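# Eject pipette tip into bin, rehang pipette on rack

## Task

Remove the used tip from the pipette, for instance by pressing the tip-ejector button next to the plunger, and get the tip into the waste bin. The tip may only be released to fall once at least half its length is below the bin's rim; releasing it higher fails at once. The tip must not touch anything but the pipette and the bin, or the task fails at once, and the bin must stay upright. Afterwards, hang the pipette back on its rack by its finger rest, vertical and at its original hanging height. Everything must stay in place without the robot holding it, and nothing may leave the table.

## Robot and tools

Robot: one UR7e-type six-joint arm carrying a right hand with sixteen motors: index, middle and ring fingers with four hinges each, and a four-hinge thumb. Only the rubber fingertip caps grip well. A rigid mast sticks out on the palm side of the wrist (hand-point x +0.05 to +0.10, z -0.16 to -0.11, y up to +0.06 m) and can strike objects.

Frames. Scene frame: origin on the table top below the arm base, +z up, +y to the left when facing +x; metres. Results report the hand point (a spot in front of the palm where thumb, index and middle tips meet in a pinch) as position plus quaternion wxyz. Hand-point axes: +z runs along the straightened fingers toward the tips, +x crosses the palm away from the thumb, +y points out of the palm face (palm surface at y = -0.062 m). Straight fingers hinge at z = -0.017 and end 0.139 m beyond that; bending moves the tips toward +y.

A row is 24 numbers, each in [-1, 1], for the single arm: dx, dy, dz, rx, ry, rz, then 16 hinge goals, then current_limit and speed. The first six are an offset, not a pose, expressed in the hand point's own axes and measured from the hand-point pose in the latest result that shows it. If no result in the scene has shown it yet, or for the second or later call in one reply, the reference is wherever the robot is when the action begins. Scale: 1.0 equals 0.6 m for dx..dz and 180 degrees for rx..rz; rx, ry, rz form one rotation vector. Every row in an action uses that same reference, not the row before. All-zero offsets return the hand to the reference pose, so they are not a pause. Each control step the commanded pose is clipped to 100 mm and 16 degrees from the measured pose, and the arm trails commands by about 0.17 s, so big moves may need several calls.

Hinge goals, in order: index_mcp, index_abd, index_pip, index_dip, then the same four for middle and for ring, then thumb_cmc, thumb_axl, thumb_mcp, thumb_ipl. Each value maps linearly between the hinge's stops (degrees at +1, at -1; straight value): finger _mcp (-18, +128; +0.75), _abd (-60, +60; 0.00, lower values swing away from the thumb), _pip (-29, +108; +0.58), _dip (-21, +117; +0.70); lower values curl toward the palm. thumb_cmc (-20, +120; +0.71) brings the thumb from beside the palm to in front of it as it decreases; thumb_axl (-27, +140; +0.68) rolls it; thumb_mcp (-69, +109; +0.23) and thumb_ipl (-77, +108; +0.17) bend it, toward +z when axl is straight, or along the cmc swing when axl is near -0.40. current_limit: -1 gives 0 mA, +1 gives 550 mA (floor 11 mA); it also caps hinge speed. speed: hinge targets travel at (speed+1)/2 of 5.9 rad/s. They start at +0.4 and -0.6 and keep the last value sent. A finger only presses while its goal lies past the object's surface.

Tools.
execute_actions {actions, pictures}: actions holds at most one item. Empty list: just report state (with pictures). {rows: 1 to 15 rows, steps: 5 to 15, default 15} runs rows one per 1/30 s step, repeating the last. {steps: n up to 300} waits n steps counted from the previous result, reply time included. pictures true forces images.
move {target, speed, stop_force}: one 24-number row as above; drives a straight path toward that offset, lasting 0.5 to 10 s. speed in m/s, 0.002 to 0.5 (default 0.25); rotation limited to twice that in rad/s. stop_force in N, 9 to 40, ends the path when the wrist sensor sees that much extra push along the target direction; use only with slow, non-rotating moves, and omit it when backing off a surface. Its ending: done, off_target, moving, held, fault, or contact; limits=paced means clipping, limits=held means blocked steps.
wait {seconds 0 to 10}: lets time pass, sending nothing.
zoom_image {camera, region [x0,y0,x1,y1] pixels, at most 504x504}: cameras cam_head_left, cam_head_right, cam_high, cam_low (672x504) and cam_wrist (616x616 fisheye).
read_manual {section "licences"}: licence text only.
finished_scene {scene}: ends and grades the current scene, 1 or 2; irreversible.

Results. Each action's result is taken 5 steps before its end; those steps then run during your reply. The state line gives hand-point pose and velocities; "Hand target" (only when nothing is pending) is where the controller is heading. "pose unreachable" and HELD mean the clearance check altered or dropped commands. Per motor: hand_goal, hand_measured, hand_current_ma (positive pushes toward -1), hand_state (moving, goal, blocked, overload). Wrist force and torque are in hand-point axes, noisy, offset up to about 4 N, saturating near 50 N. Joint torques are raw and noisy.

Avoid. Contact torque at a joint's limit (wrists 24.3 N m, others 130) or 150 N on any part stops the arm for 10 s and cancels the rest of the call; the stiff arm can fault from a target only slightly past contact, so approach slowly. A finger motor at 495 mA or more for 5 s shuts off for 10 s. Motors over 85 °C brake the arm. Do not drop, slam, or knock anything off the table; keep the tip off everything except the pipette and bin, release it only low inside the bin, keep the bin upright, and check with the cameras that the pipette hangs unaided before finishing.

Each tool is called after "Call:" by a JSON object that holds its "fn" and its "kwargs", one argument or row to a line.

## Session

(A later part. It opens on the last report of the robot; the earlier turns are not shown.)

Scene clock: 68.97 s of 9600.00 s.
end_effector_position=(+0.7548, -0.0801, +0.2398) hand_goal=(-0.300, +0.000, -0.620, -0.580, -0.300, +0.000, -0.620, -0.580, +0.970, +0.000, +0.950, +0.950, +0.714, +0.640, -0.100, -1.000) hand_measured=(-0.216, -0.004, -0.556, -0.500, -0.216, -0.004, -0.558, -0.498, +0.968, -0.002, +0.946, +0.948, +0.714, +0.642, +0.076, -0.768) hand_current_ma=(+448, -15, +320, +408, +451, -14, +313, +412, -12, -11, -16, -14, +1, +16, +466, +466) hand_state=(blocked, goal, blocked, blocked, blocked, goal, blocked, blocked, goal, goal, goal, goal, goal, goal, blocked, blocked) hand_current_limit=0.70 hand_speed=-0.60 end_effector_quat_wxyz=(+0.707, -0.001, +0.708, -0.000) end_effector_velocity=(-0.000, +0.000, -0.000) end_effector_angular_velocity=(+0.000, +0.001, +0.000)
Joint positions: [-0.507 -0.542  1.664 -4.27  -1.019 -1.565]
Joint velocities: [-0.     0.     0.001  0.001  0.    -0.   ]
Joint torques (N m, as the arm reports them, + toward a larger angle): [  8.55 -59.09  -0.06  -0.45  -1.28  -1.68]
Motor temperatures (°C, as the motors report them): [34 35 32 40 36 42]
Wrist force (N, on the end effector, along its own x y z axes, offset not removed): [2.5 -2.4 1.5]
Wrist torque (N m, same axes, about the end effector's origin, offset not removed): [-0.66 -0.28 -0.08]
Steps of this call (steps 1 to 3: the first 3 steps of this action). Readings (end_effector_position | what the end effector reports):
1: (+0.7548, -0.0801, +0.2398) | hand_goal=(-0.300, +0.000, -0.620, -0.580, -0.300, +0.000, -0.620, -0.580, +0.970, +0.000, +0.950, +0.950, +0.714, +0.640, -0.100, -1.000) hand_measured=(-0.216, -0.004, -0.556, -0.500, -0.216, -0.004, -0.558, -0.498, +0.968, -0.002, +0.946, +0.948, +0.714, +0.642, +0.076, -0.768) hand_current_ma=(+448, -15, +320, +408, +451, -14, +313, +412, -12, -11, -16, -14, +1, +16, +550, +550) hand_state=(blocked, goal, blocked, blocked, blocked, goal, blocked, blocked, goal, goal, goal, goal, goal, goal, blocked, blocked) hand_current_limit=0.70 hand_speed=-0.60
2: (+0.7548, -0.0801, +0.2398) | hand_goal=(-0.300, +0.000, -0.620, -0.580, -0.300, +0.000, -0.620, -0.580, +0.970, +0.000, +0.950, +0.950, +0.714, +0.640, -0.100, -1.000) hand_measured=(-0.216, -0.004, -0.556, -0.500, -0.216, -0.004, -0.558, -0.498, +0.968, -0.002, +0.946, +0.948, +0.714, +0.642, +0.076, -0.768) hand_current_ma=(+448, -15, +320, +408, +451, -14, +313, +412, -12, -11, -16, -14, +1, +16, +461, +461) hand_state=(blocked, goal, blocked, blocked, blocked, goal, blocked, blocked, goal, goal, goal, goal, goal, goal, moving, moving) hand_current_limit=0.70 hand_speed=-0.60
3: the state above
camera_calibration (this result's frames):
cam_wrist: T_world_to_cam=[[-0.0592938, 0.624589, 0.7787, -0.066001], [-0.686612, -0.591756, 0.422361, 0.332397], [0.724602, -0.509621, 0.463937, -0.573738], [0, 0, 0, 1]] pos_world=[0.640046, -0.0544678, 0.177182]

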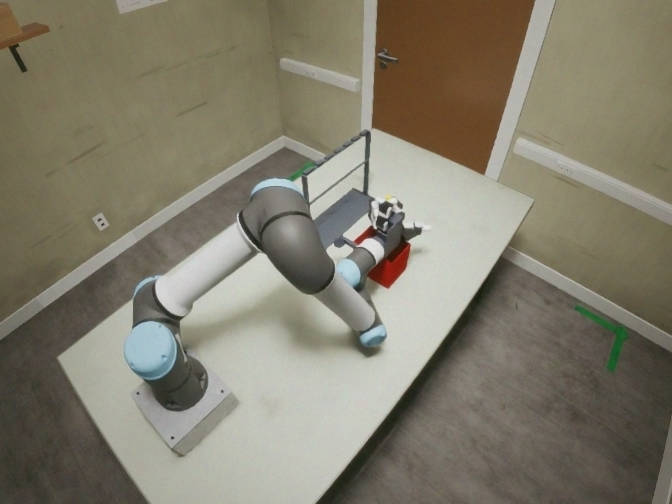

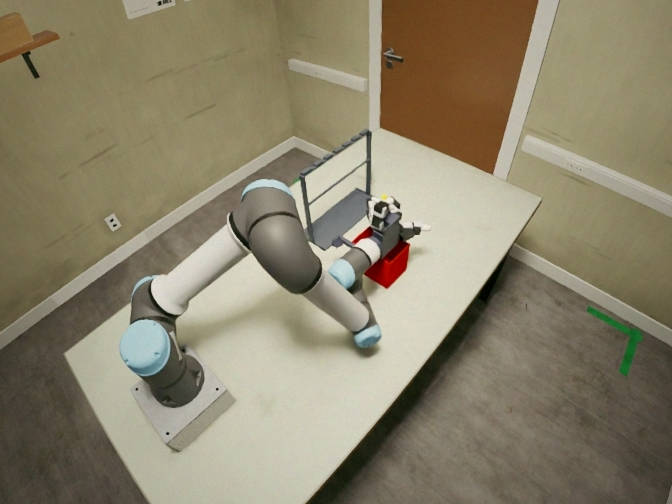

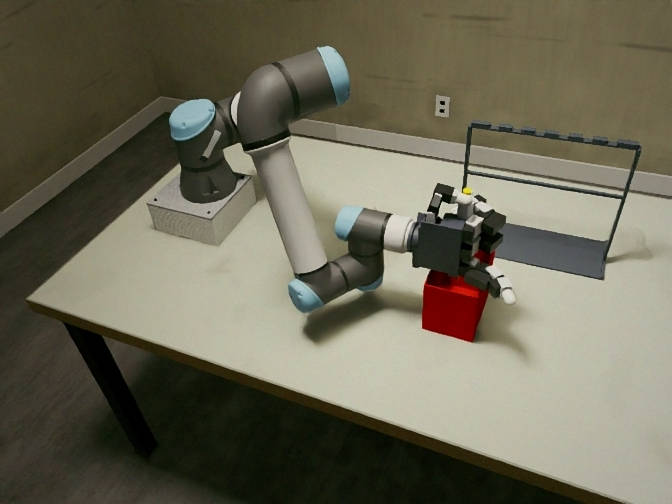

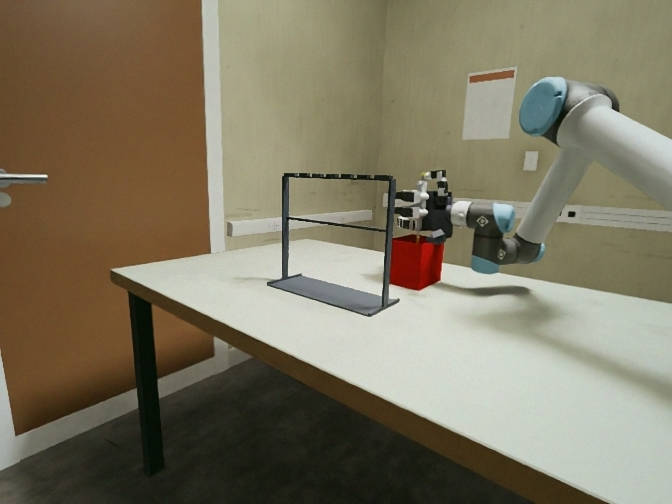

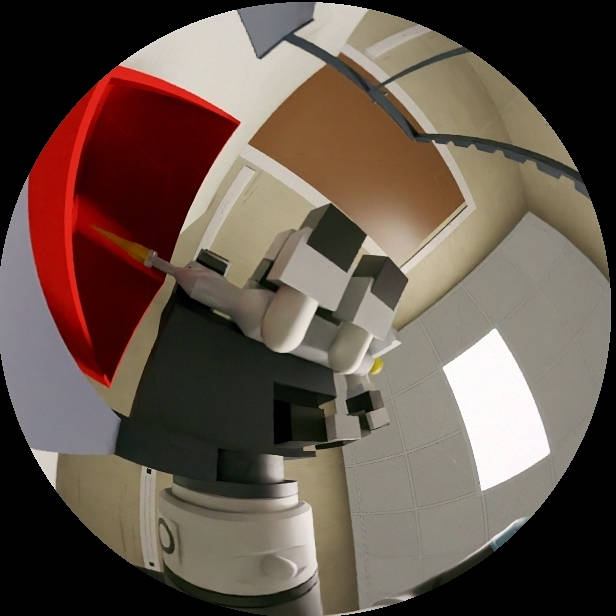

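Call:
{"fn": "move", "kwargs": {
  "target": [0,0,0,0,0,0,-0.3,0,-0.62,-0.58,-0.3,0,-0.62,-0.58,0.97,0,0.95,0.95,0.714,0.678,0.226,0.168,0.4,-0.4]
}}

Call:
{"fn": "zoom_image", "kwargs": {
  "camera": "cam_high",
  "region": [435, 175, 495, 225]
}}

Call:
{"fn": "zoom_image", "kwargs": {
  "camera": "cam_head_right",
  "region": [360, 185, 410, 225]
}}

Call:
{"fn": "zoom_image", "kwargs": {
  "camera": "cam_low",
  "region": [400, 160, 450, 205]
}}

Scene clock: 70.73 s of 9600.00 s.
end_effector_position=(+0.7548, -0.0801, +0.2398) hand_goal=(-0.300, +0.000, -0.620, -0.580, -0.300, +0.000, -0.620, -0.580, +0.970, +0.000, +0.950, +0.950, +0.714, +0.678, +0.226, +0.168) hand_measured=(-0.216, -0.004, -0.556, -0.500, -0.216, -0.004, -0.558, -0.498, +0.968, -0.002, +0.946, +0.948, +0.712, +0.676, +0.224, +0.166) hand_current_ma=(+385, -15, +320, +385, +385, -14, +313, +385, -12, -11, -16, -14, -13, -16, -14, -15) hand_state=(blocked, goal, blocked, blocked, blocked, goal, blocked, blocked, goal, goal, goal, goal, goal, goal, goal, goal) hand_current_limit=0.40 hand_speed=-0.40 end_effector_quat_wxyz=(+0.707, -0.001, +0.708, -0.000) end_effector_velocity=(+0.000, -0.001, -0.000) end_effector_angular_velocity=(+0.001, +0.001, -0.001)
Joint positions: [-0.507 -0.542  1.664 -4.27  -1.019 -1.565]
Joint velocities: [-0.     0.    -0.     0.001 -0.001  0.   ]
Joint torques (N m, as the arm reports them, + toward a larger angle): [  8.15 -60.22   0.03  -0.4   -1.27  -1.63]
Motor temperatures (°C, as the motors report them): [34 35 32 40 36 42]
Wrist force (N, on the end effector, along its own x y z axes, offset not removed): [-1.4 2.5 -0.3]
Wrist torque (N m, same axes, about the end effector's origin, offset not removed): [0.46 0.22 -0.38]
Hand target: +0.755, -0.080, +0.240; +0.707, -0.001, +0.708, -0.000
Off your previous action's commanded pose: 0.000 m, 0 deg at its last step (step 5 of this call).
Off the commanded pose: 0.000 m, 0 deg.
Kept back: nothing.
move: done
camera_calibration (this result's frames):
cam_wrist: T_world_to_cam=[[-0.059294, 0.624589, 0.7787, -0.0660009], [-0.686612, -0.591756, 0.422361, 0.332397], [0.724602, -0.509621, 0.463938, -0.573738], [0, 0, 0, 1]] pos_world=[0.640046, -0.0544677, 0.177182]

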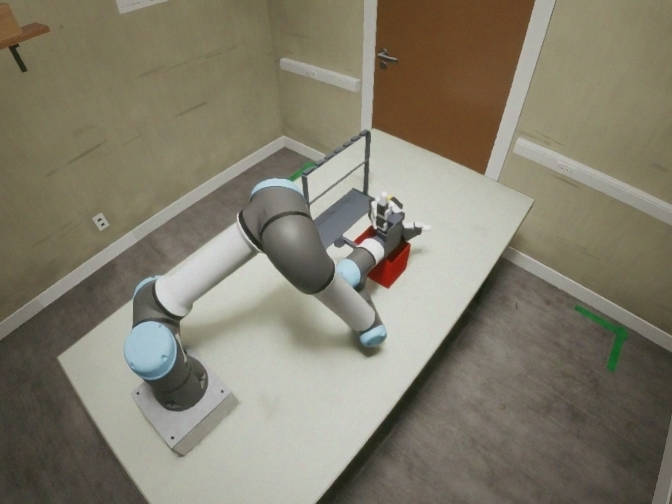

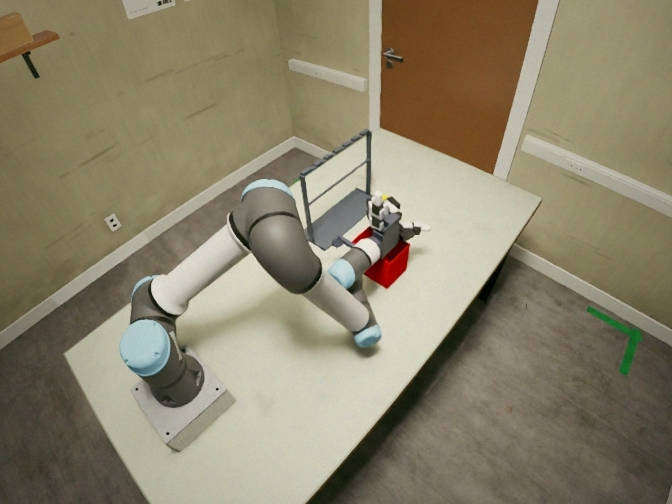

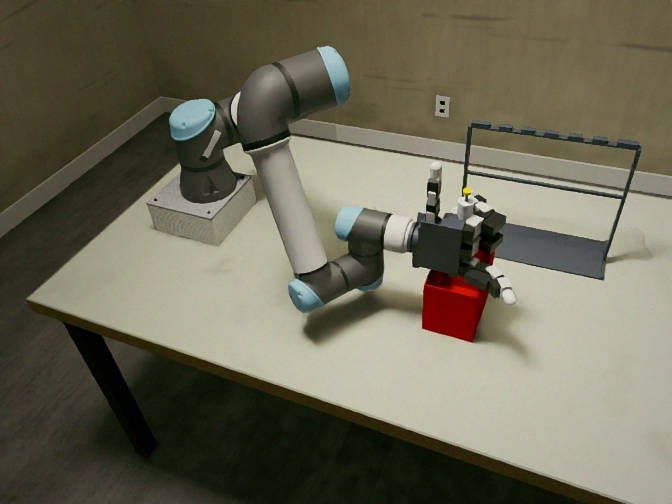

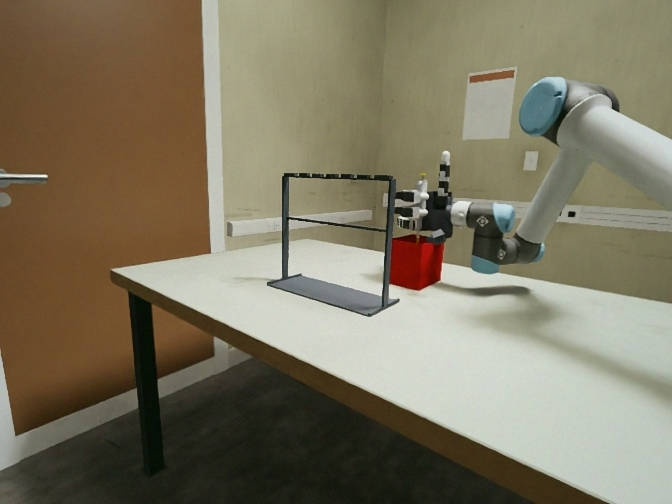

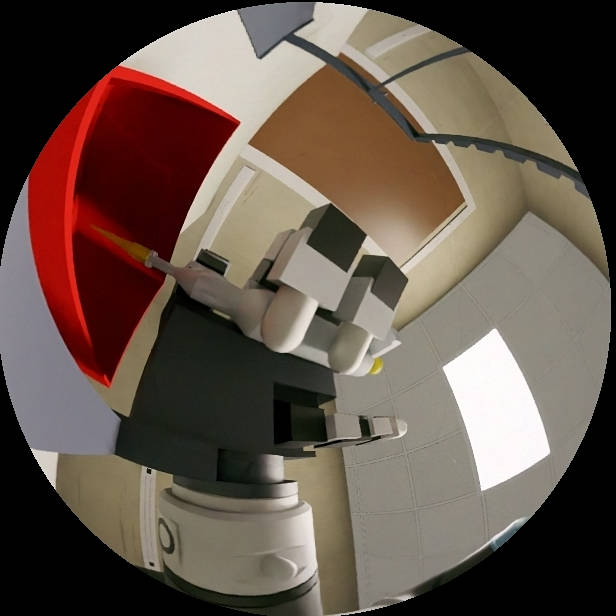

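Region (435, 175, 495, 225) of cam_high's 672x504 image, scaled by 8.400, with more detail than that image has.

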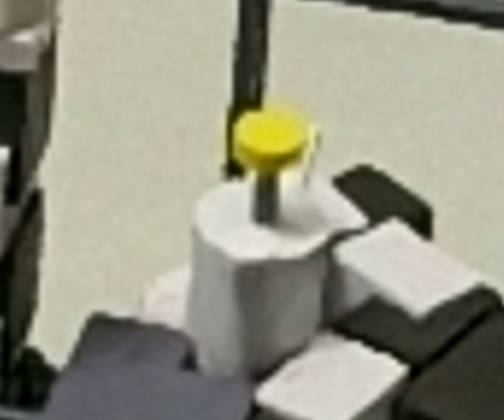

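Region (360, 185, 410, 225) of cam_head_right's 672x504 image, scaled by 10.080, with more detail than that image has; it fills the top 403 rows of this view, and the rest is white.

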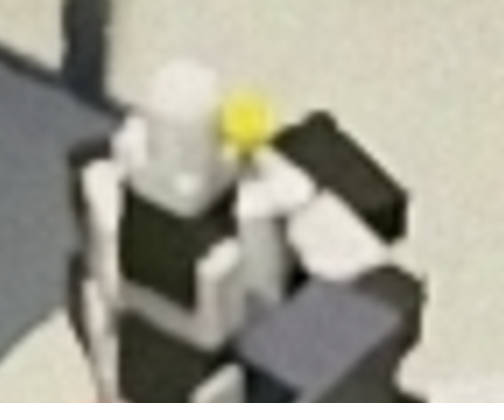

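Region (400, 160, 450, 205) of cam_low's 672x504 image, scaled by 10.080, with more detail than that image has; it fills the top 454 rows of this view, and the rest is white.

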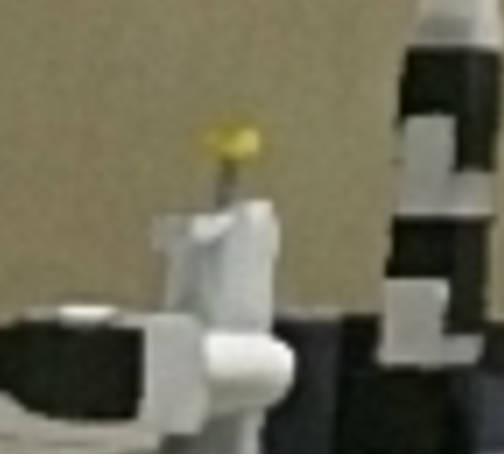

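Call:
{"fn": "move", "kwargs": {
  "target": [0,0,0,0,0,0,-0.3,0,-0.62,-0.58,-0.3,0,-0.62,-0.58,0.97,0,0.95,0.95,0.714,0.678,0.95,0.6,0.4,-0.2]
}}

Call:
{"fn": "zoom_image", "kwargs": {
  "camera": "cam_head_right",
  "region": [360, 185, 410, 225]
}}

Call:
{"fn": "zoom_image", "kwargs": {
  "camera": "cam_head_left",
  "region": [364, 185, 414, 225]
}}

Scene clock: 72.27 s of 9600.00 s.
end_effector_position=(+0.7548, -0.0801, +0.2398) hand_goal=(-0.300, +0.000, -0.620, -0.580, -0.300, +0.000, -0.620, -0.580, +0.970, +0.000, +0.950, +0.950, +0.714, +0.678, +0.950, +0.600) hand_measured=(-0.216, -0.004, -0.556, -0.500, -0.216, -0.004, -0.558, -0.498, +0.968, -0.002, +0.946, +0.948, +0.712, +0.676, +0.954, +0.600) hand_current_ma=(+385, -15, +320, +385, +385, -14, +313, +385, -12, -11, -16, -14, -13, -16, +22, -2) hand_state=(blocked, goal, blocked, blocked, blocked, goal, blocked, blocked, goal, goal, goal, goal, goal, goal, goal, goal) hand_current_limit=0.40 hand_speed=-0.20 end_effector_quat_wxyz=(+0.707, -0.001, +0.708, -0.000) end_effector_velocity=(-0.000, +0.000, -0.000) end_effector_angular_velocity=(+0.000, +0.000, +0.002)
Joint positions: [-0.507 -0.542  1.664 -4.27  -1.019 -1.565]
Joint velocities: [ 0.     0.    -0.    -0.     0.002  0.   ]
Joint torques (N m, as the arm reports them, + toward a larger angle): [  8.51 -59.36  -0.38  -0.29  -1.33  -1.61]
Motor temperatures (°C, as the motors report them): [34 35 32 40 36 42]
Wrist force (N, on the end effector, along its own x y z axes, offset not removed): [-1.4 -1.7 -0.2]
Wrist torque (N m, same axes, about the end effector's origin, offset not removed): [0.06 0.33 -0.62]
Hand target: +0.755, -0.080, +0.240; +0.707, -0.001, +0.708, -0.000
Off the commanded pose: 0.000 m, 0 deg.
Kept back: nothing.
move: done
camera_calibration (this result's frames):
cam_wrist: T_world_to_cam=[[-0.0592938, 0.624589, 0.7787, -0.066001], [-0.686612, -0.591756, 0.422361, 0.332396], [0.724602, -0.509621, 0.463938, -0.573738], [0, 0, 0, 1]] pos_world=[0.640046, -0.0544678, 0.177182]

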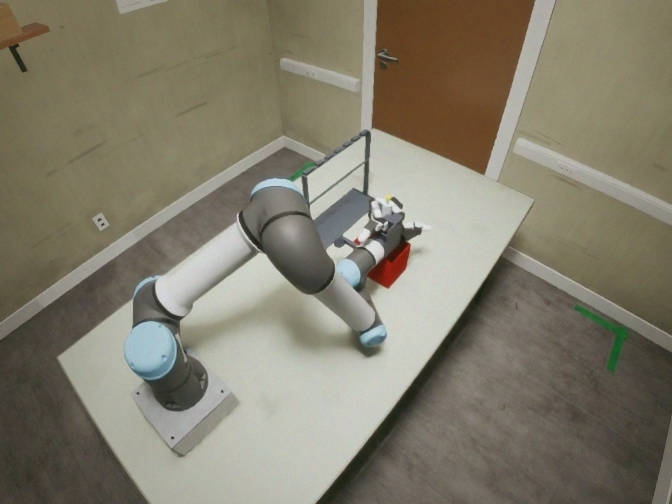

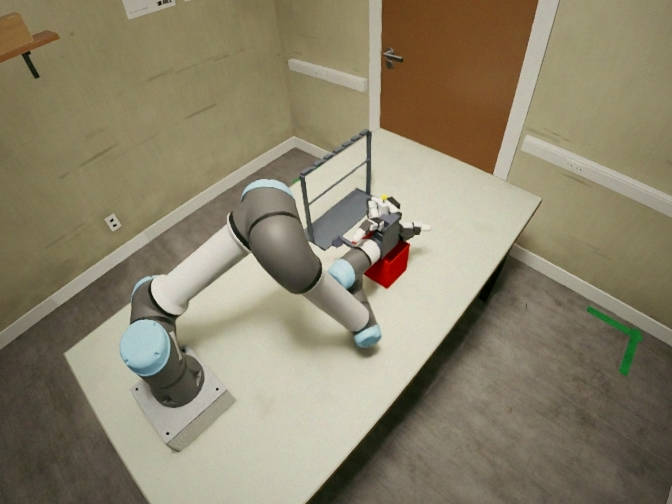

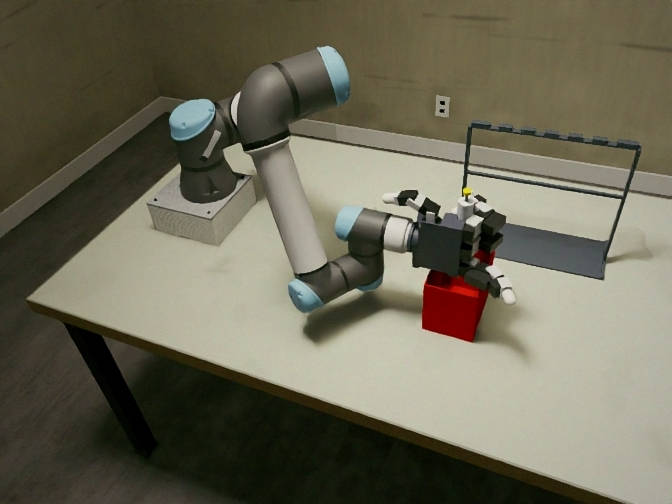

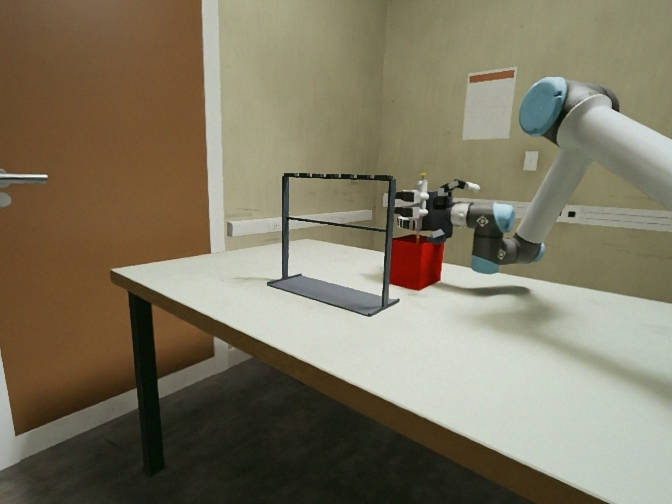

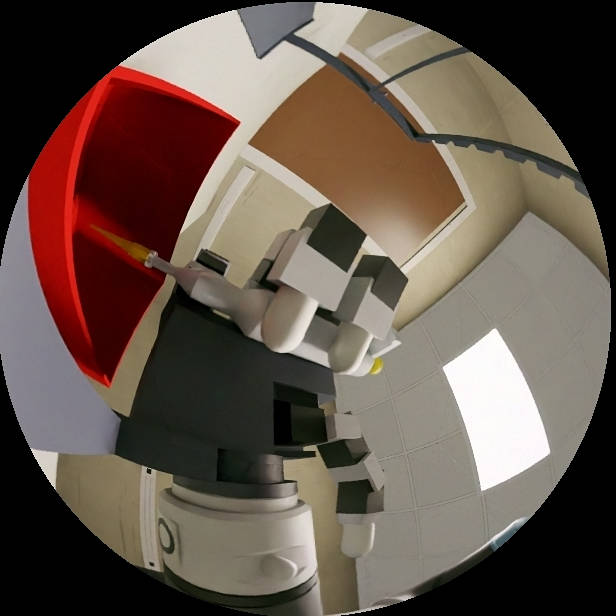

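Region (360, 185, 410, 225) of cam_head_right's 672x504 image, scaled by 10.080, with more detail than that image has; it fills the top 403 rows of this view, and the rest is white.

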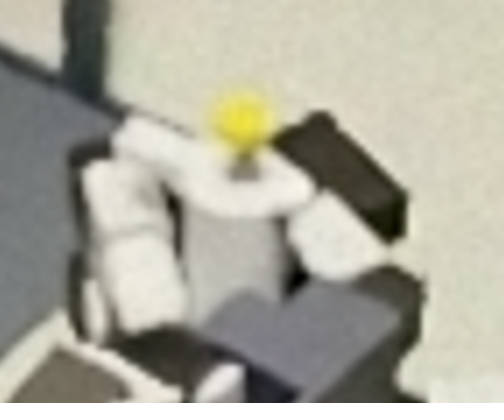

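Region (364, 185, 414, 225) of cam_head_left's 672x504 image, scaled by 10.080, with more detail than that image has; it fills the top 403 rows of this view, and the rest is white.

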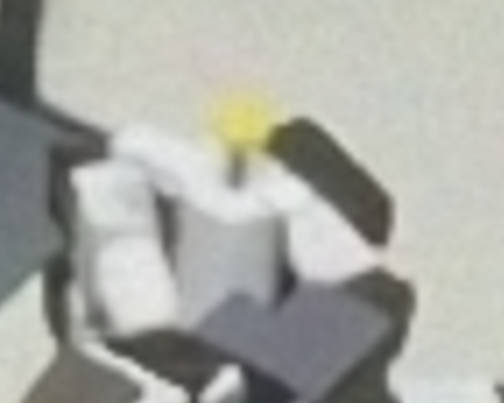

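Call:
{"fn": "move", "kwargs": {
  "target": [0,0,0,0,0,0,-0.3,0,-0.62,-0.58,-0.3,0,-0.62,-0.58,0.97,0,0.95,0.95,0.714,0.64,0.079,-0.7,0.4,-0.3]
}}

Call:
{"fn": "execute_actions", "kwargs": {
  "actions": [
    {"rows": [[0,0,0,0,0,0,-0.3,0,-0.62,-0.58,-0.3,0,-0.62,-0.58,0.97,0,0.95,0.95,0.714,0.56,0.079,-0.7,0.4,-0.85]], "steps": 15}
  ],
  "pictures": false
}}

Call:
{"fn": "execute_actions", "kwargs": {
  "actions": [
    {"steps": 10}
  ],
  "pictures": true
}}

Scene clock: 77.27 s of 9600.00 s.
end_effector_position=(+0.7548, -0.0801, +0.2398) hand_goal=(-0.300, +0.000, -0.620, -0.580, -0.300, +0.000, -0.620, -0.580, +0.970, +0.000, +0.950, +0.950, +0.714, +0.640, +0.080, -0.700) hand_measured=(-0.216, -0.004, -0.556, -0.500, -0.216, -0.004, -0.558, -0.498, +0.968, -0.002, +0.946, +0.948, +0.714, +0.642, +0.080, -0.698) hand_current_ma=(+385, -15, +320, +385, +385, -14, +313, +385, -12, -11, -16, -14, +1, +15, -3, +7) hand_state=(blocked, goal, blocked, blocked, blocked, goal, blocked, blocked, goal, goal, goal, goal, goal, goal, goal, goal) hand_current_limit=0.40 hand_speed=-0.30 end_effector_quat_wxyz=(+0.707, -0.001, +0.708, -0.000) end_effector_velocity=(+0.000, +0.001, -0.000) end_effector_angular_velocity=(+0.000, +0.000, +0.002)
Joint positions: [-0.507 -0.542  1.664 -4.27  -1.019 -1.565]
Joint velocities: [ 0.001  0.    -0.     0.001  0.001  0.   ]
Joint torques (N m, as the arm reports them, + toward a larger angle): [  8.11 -59.33  -0.32  -0.5   -1.11  -1.44]
Motor temperatures (°C, as the motors report them): [34 35 32 40 36 42]
Wrist force (N, on the end effector, along its own x y z axes, offset not removed): [3.9 -3.1 0.9]
Wrist torque (N m, same axes, about the end effector's origin, offset not removed): [-0.46 -0.42 0.03]
Hand target: +0.755, -0.080, +0.240; +0.707, -0.001, +0.708, -0.000
Off the commanded pose: 0.000 m, 0 deg.
Kept back: nothing.
After step 90, 0.17 s passed at rest.
move: done
camera_calibration (this result's frames):
cam_wrist: T_world_to_cam=[[-0.0592944, 0.62459, 0.778699, -0.0660008], [-0.686612, -0.591756, 0.422361, 0.332396], [0.724602, -0.50962, 0.463939, -0.573738], [0, 0, 0, 1]] pos_world=[0.640046, -0.0544678, 0.177183]

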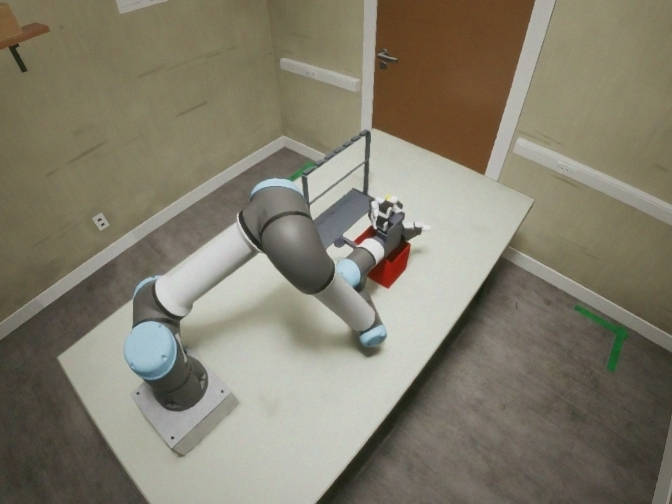

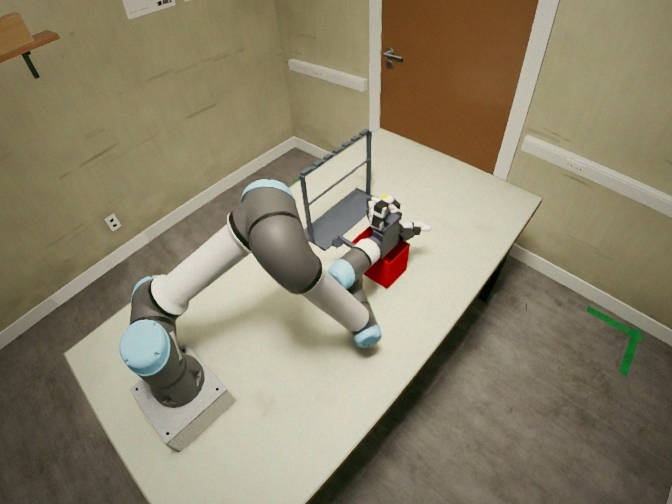

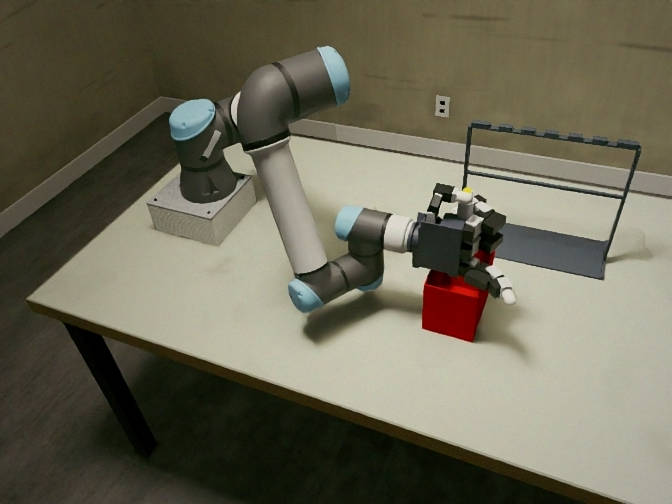

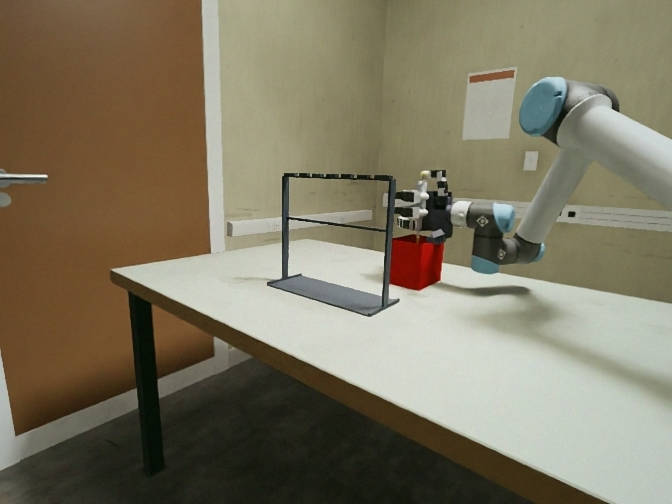

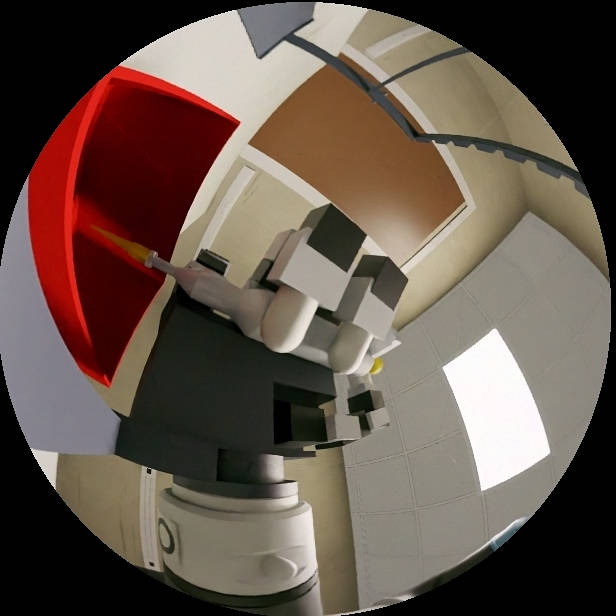

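Scene clock: 77.60 s of 9600.00 s.
end_effector_position=(+0.7548, -0.0801, +0.2398) hand_goal=(-0.300, +0.000, -0.620, -0.580, -0.300, +0.000, -0.620, -0.580, +0.970, +0.000, +0.950, +0.950, +0.714, +0.560, +0.080, -0.700) hand_measured=(-0.216, -0.004, -0.556, -0.500, -0.216, -0.004, -0.558, -0.498, +0.968, -0.002, +0.946, +0.948, +0.738, +0.610, +0.076, -0.698) hand_current_ma=(+385, -14, +323, +385, +385, -14, +313, +385, -12, -11, -16, -14, +136, +293, -41, +7) hand_state=(blocked, goal, blocked, blocked, blocked, goal, blocked, blocked, goal, goal, goal, goal, moving, moving, moving, goal) hand_current_limit=0.40 hand_speed=-0.85 end_effector_quat_wxyz=(+0.707, -0.001, +0.708, -0.000) end_effector_velocity=(+0.000, -0.000, -0.000) end_effector_angular_velocity=(+0.001, +0.001, -0.000)
Joint positions: [-0.507 -0.542  1.664 -4.27  -1.019 -1.565]
Joint velocities: [-0.001  0.     0.     0.001  0.     0.   ]
Joint torques (N m, as the arm reports them, + toward a larger angle): [  9.6  -58.44  -0.74  -0.53  -1.24  -1.39]
Motor temperatures (°C, as the motors report them): [34 35 32 40 36 42]
Wrist force (N, on the end effector, along its own x y z axes, offset not removed): [2.4 0.0 3.4]
Wrist torque (N m, same axes, about the end effector's origin, offset not removed): [-0.09 -0.30 -0.33]
Steps of this call (steps 1 to 10: the first 10 steps of this action). Readings (end_effector_position | what the end effector reports):
1: (+0.7548, -0.0801, +0.2398) | hand_goal=(-0.300, +0.000, -0.620, -0.580, -0.300, +0.000, -0.620, -0.580, +0.970, +0.000, +0.950, +0.950, +0.714, +0.560, +0.080, -0.700) hand_measured=(-0.216, -0.004, -0.556, -0.500, -0.216, -0.004, -0.558, -0.498, +0.968, -0.002, +0.946, +0.948, +0.714, +0.642, +0.080, -0.698) hand_current_ma=(+385, -15, +320, +385, +385, -14, +313, +385, -12, -11, -16, -14, +1, +15, -3, +7) hand_state=(blocked, goal, blocked, blocked, blocked, goal, blocked, blocked, goal, goal, goal, goal, goal, moving, goal, goal) hand_current_limit=0.40 hand_speed=-0.85
2: (+0.7548, -0.0801, +0.2398) | hand_goal=(-0.300, +0.000, -0.620, -0.580, -0.300, +0.000, -0.620, -0.580, +0.970, +0.000, +0.950, +0.950, +0.714, +0.560, +0.080, -0.700) hand_measured=(-0.216, -0.004, -0.556, -0.500, -0.216, -0.004, -0.558, -0.498, +0.968, -0.002, +0.946, +0.948, +0.714, +0.642, +0.080, -0.698) hand_current_ma=(+385, -15, +320, +385, +385, -14, +313, +385, -12, -11, -16, -14, +1, +62, -3, +7) hand_state=(blocked, goal, blocked, blocked, blocked, goal, blocked, blocked, goal, goal, goal, goal, goal, moving, goal, goal) hand_current_limit=0.40 hand_speed=-0.85
4: (+0.7548, -0.0801, +0.2398) | hand_goal=(-0.300, +0.000, -0.620, -0.580, -0.300, +0.000, -0.620, -0.580, +0.970, +0.000, +0.950, +0.950, +0.714, +0.560, +0.080, -0.700) hand_measured=(-0.216, -0.004, -0.556, -0.500, -0.216, -0.004, -0.558, -0.498, +0.968, -0.002, +0.946, +0.948, +0.718, +0.636, +0.080, -0.698) hand_current_ma=(+385, -15, +320, +385, +385, -14, +313, +385, -12, -11, -16, -14, +40, +133, -12, +7) hand_state=(blocked, goal, blocked, blocked, blocked, goal, blocked, blocked, goal, goal, goal, goal, moving, moving, moving, goal) hand_current_limit=0.40 hand_speed=-0.85
8: (+0.7548, -0.0801, +0.2398) | hand_goal=(-0.300, +0.000, -0.620, -0.580, -0.300, +0.000, -0.620, -0.580, +0.970, +0.000, +0.950, +0.950, +0.714, +0.560, +0.080, -0.700) hand_measured=(-0.216, -0.004, -0.556, -0.500, -0.216, -0.004, -0.558, -0.498, +0.968, -0.002, +0.946, +0.948, +0.732, +0.618, +0.076, -0.698) hand_current_ma=(+385, -15, +320, +385, +385, -14, +313, +385, -12, -11, -16, -14, +111, +271, -32, +7) hand_state=(blocked, goal, blocked, blocked, blocked, goal, blocked, blocked, goal, goal, goal, goal, moving, moving, moving, goal) hand_current_limit=0.40 hand_speed=-0.85
10: the state above

Scene clock: 77.93 s of 9600.00 s.
end_effector_position=(+0.7548, -0.0801, +0.2398) hand_goal=(-0.300, +0.000, -0.620, -0.580, -0.300, +0.000, -0.620, -0.580, +0.970, +0.000, +0.950, +0.950, +0.714, +0.560, +0.080, -0.700) hand_measured=(-0.216, -0.004, -0.556, -0.500, -0.216, -0.002, -0.558, -0.498, +0.968, -0.002, +0.946, +0.948, +0.738, +0.608, +0.074, -0.698) hand_current_ma=(+385, -14, +322, +385, +385, -14, +313, +385, -12, -11, -16, -14, +128, +293, -37, +7) hand_state=(blocked, goal, blocked, blocked, blocked, goal, blocked, blocked, goal, goal, goal, goal, blocked, blocked, goal, goal) hand_current_limit=0.40 hand_speed=-0.85 end_effector_quat_wxyz=(+0.707, -0.001, +0.708, -0.000) end_effector_velocity=(+0.000, +0.000, +0.000) end_effector_angular_velocity=(-0.001, -0.001, +0.000)
Joint positions: [-0.507 -0.542  1.664 -4.27  -1.019 -1.565]
Joint velocities: [-0.     0.    -0.001 -0.001  0.    -0.   ]
Joint torques (N m, as the arm reports them, + toward a larger angle): [  8.36 -59.45  -1.15  -0.55  -1.32  -1.39]
Motor temperatures (°C, as the motors report them): [34 35 32 40 36 42]
Wrist force (N, on the end effector, along its own x y z axes, offset not removed): [2.4 -3.0 2.0]
Wrist torque (N m, same axes, about the end effector's origin, offset not removed): [-0.48 -0.41 -0.17]
Hand target: +0.755, -0.080, +0.240; +0.707, -0.001, +0.708, -0.000
Off the commanded pose: 0.000 m, 0 deg.
Kept back: nothing.
Steps of this call (steps 1 to 5: the last 5 steps of your previous action; steps 6 to 10: nothing new was sent). Readings (end_effector_position | what the end effector reports):
1: (+0.7548, -0.0801, +0.2398) | hand_goal=(-0.300, +0.000, -0.620, -0.580, -0.300, +0.000, -0.620, -0.580, +0.970, +0.000, +0.950, +0.950, +0.714, +0.560, +0.080, -0.700) hand_measured=(-0.216, -0.004, -0.556, -0.500, -0.216, -0.002, -0.558, -0.498, +0.968, -0.002, +0.946, +0.948, +0.738, +0.608, +0.074, -0.698) hand_current_ma=(+385, -14, +322, +385, +385, -14, +313, +385, -12, -11, -16, -14, +131, +292, -38, +7) hand_state=(blocked, goal, blocked, blocked, blocked, goal, blocked, blocked, goal, goal, goal, goal, moving, moving, goal, goal) hand_current_limit=0.40 hand_speed=-0.85
2: (+0.7548, -0.0801, +0.2398) | hand_goal=(-0.300, +0.000, -0.620, -0.580, -0.300, +0.000, -0.620, -0.580, +0.970, +0.000, +0.950, +0.950, +0.714, +0.560, +0.080, -0.700) hand_measured=(-0.216, -0.004, -0.556, -0.500, -0.216, -0.002, -0.558, -0.498, +0.968, -0.002, +0.946, +0.948, +0.738, +0.608, +0.074, -0.698) hand_current_ma=(+385, -14, +322, +385, +385, -14, +313, +385, -12, -11, -16, -14, +129, +293, -38, +7) hand_state=(blocked, goal, blocked, blocked, blocked, goal, blocked, blocked, goal, goal, goal, goal, blocked, blocked, goal, goal) hand_current_limit=0.40 hand_speed=-0.85
4: (+0.7548, -0.0801, +0.2398) | hand_goal=(-0.300, +0.000, -0.620, -0.580, -0.300, +0.000, -0.620, -0.580, +0.970, +0.000, +0.950, +0.950, +0.714, +0.560, +0.080, -0.700) hand_measured=(-0.216, -0.004, -0.556, -0.500, -0.216, -0.002, -0.558, -0.498, +0.968, -0.002, +0.946, +0.948, +0.738, +0.608, +0.074, -0.698) hand_current_ma=(+385, -14, +322, +385, +385, -14, +313, +385, -12, -11, -16, -14, +128, +293, -37, +7) hand_state=(blocked, goal, blocked, blocked, blocked, goal, blocked, blocked, goal, goal, goal, goal, blocked, blocked, goal, goal) hand_current_limit=0.40 hand_speed=-0.85
8: (+0.7548, -0.0801, +0.2398) | hand_goal=(-0.300, +0.000, -0.620, -0.580, -0.300, +0.000, -0.620, -0.580, +0.970, +0.000, +0.950, +0.950, +0.714, +0.560, +0.080, -0.700) hand_measured=(-0.216, -0.004, -0.556, -0.500, -0.216, -0.002, -0.558, -0.498, +0.968, -0.002, +0.946, +0.948, +0.738, +0.608, +0.074, -0.698) hand_current_ma=(+385, -14, +322, +385, +385, -14, +313, +385, -12, -11, -16, -14, +128, +293, -37, +7) hand_state=(blocked, goal, blocked, blocked, blocked, goal, blocked, blocked, goal, goal, goal, goal, blocked, blocked, goal, goal) hand_current_limit=0.40 hand_speed=-0.85
10: the state above
camera_calibration (this result's frames):
cam_wrist: T_world_to_cam=[[-0.0592942, 0.62459, 0.778699, -0.0660008], [-0.686612, -0.591756, 0.422362, 0.332396], [0.724602, -0.50962, 0.463938, -0.573738], [0, 0, 0, 1]] pos_world=[0.640046, -0.0544678, 0.177183]

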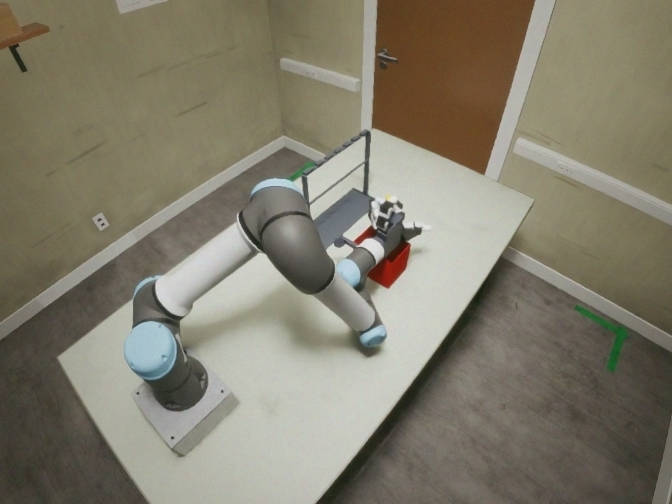

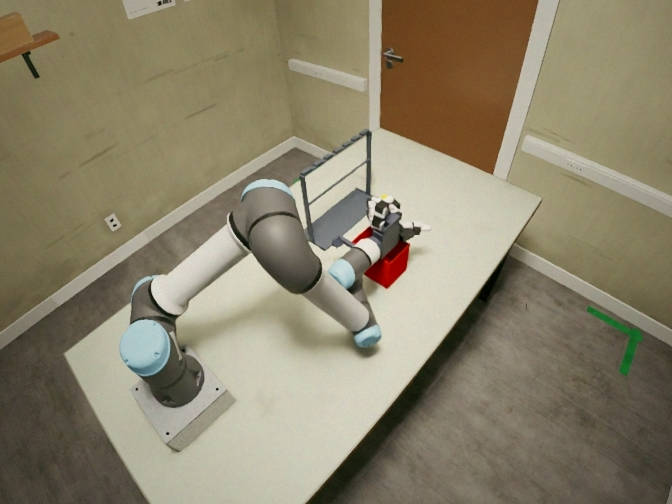

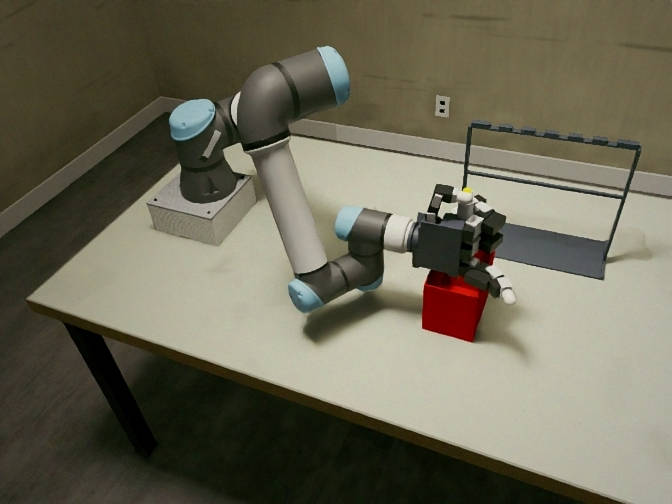

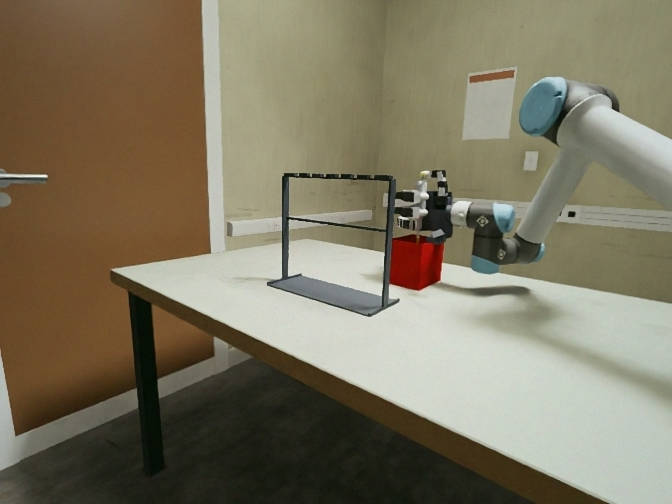

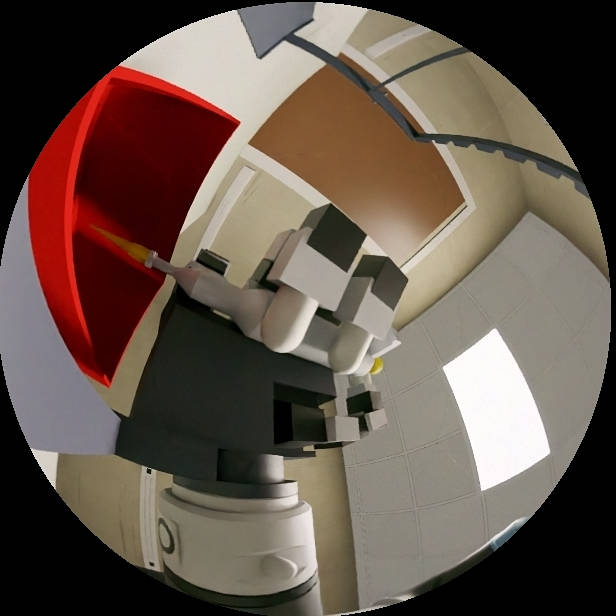

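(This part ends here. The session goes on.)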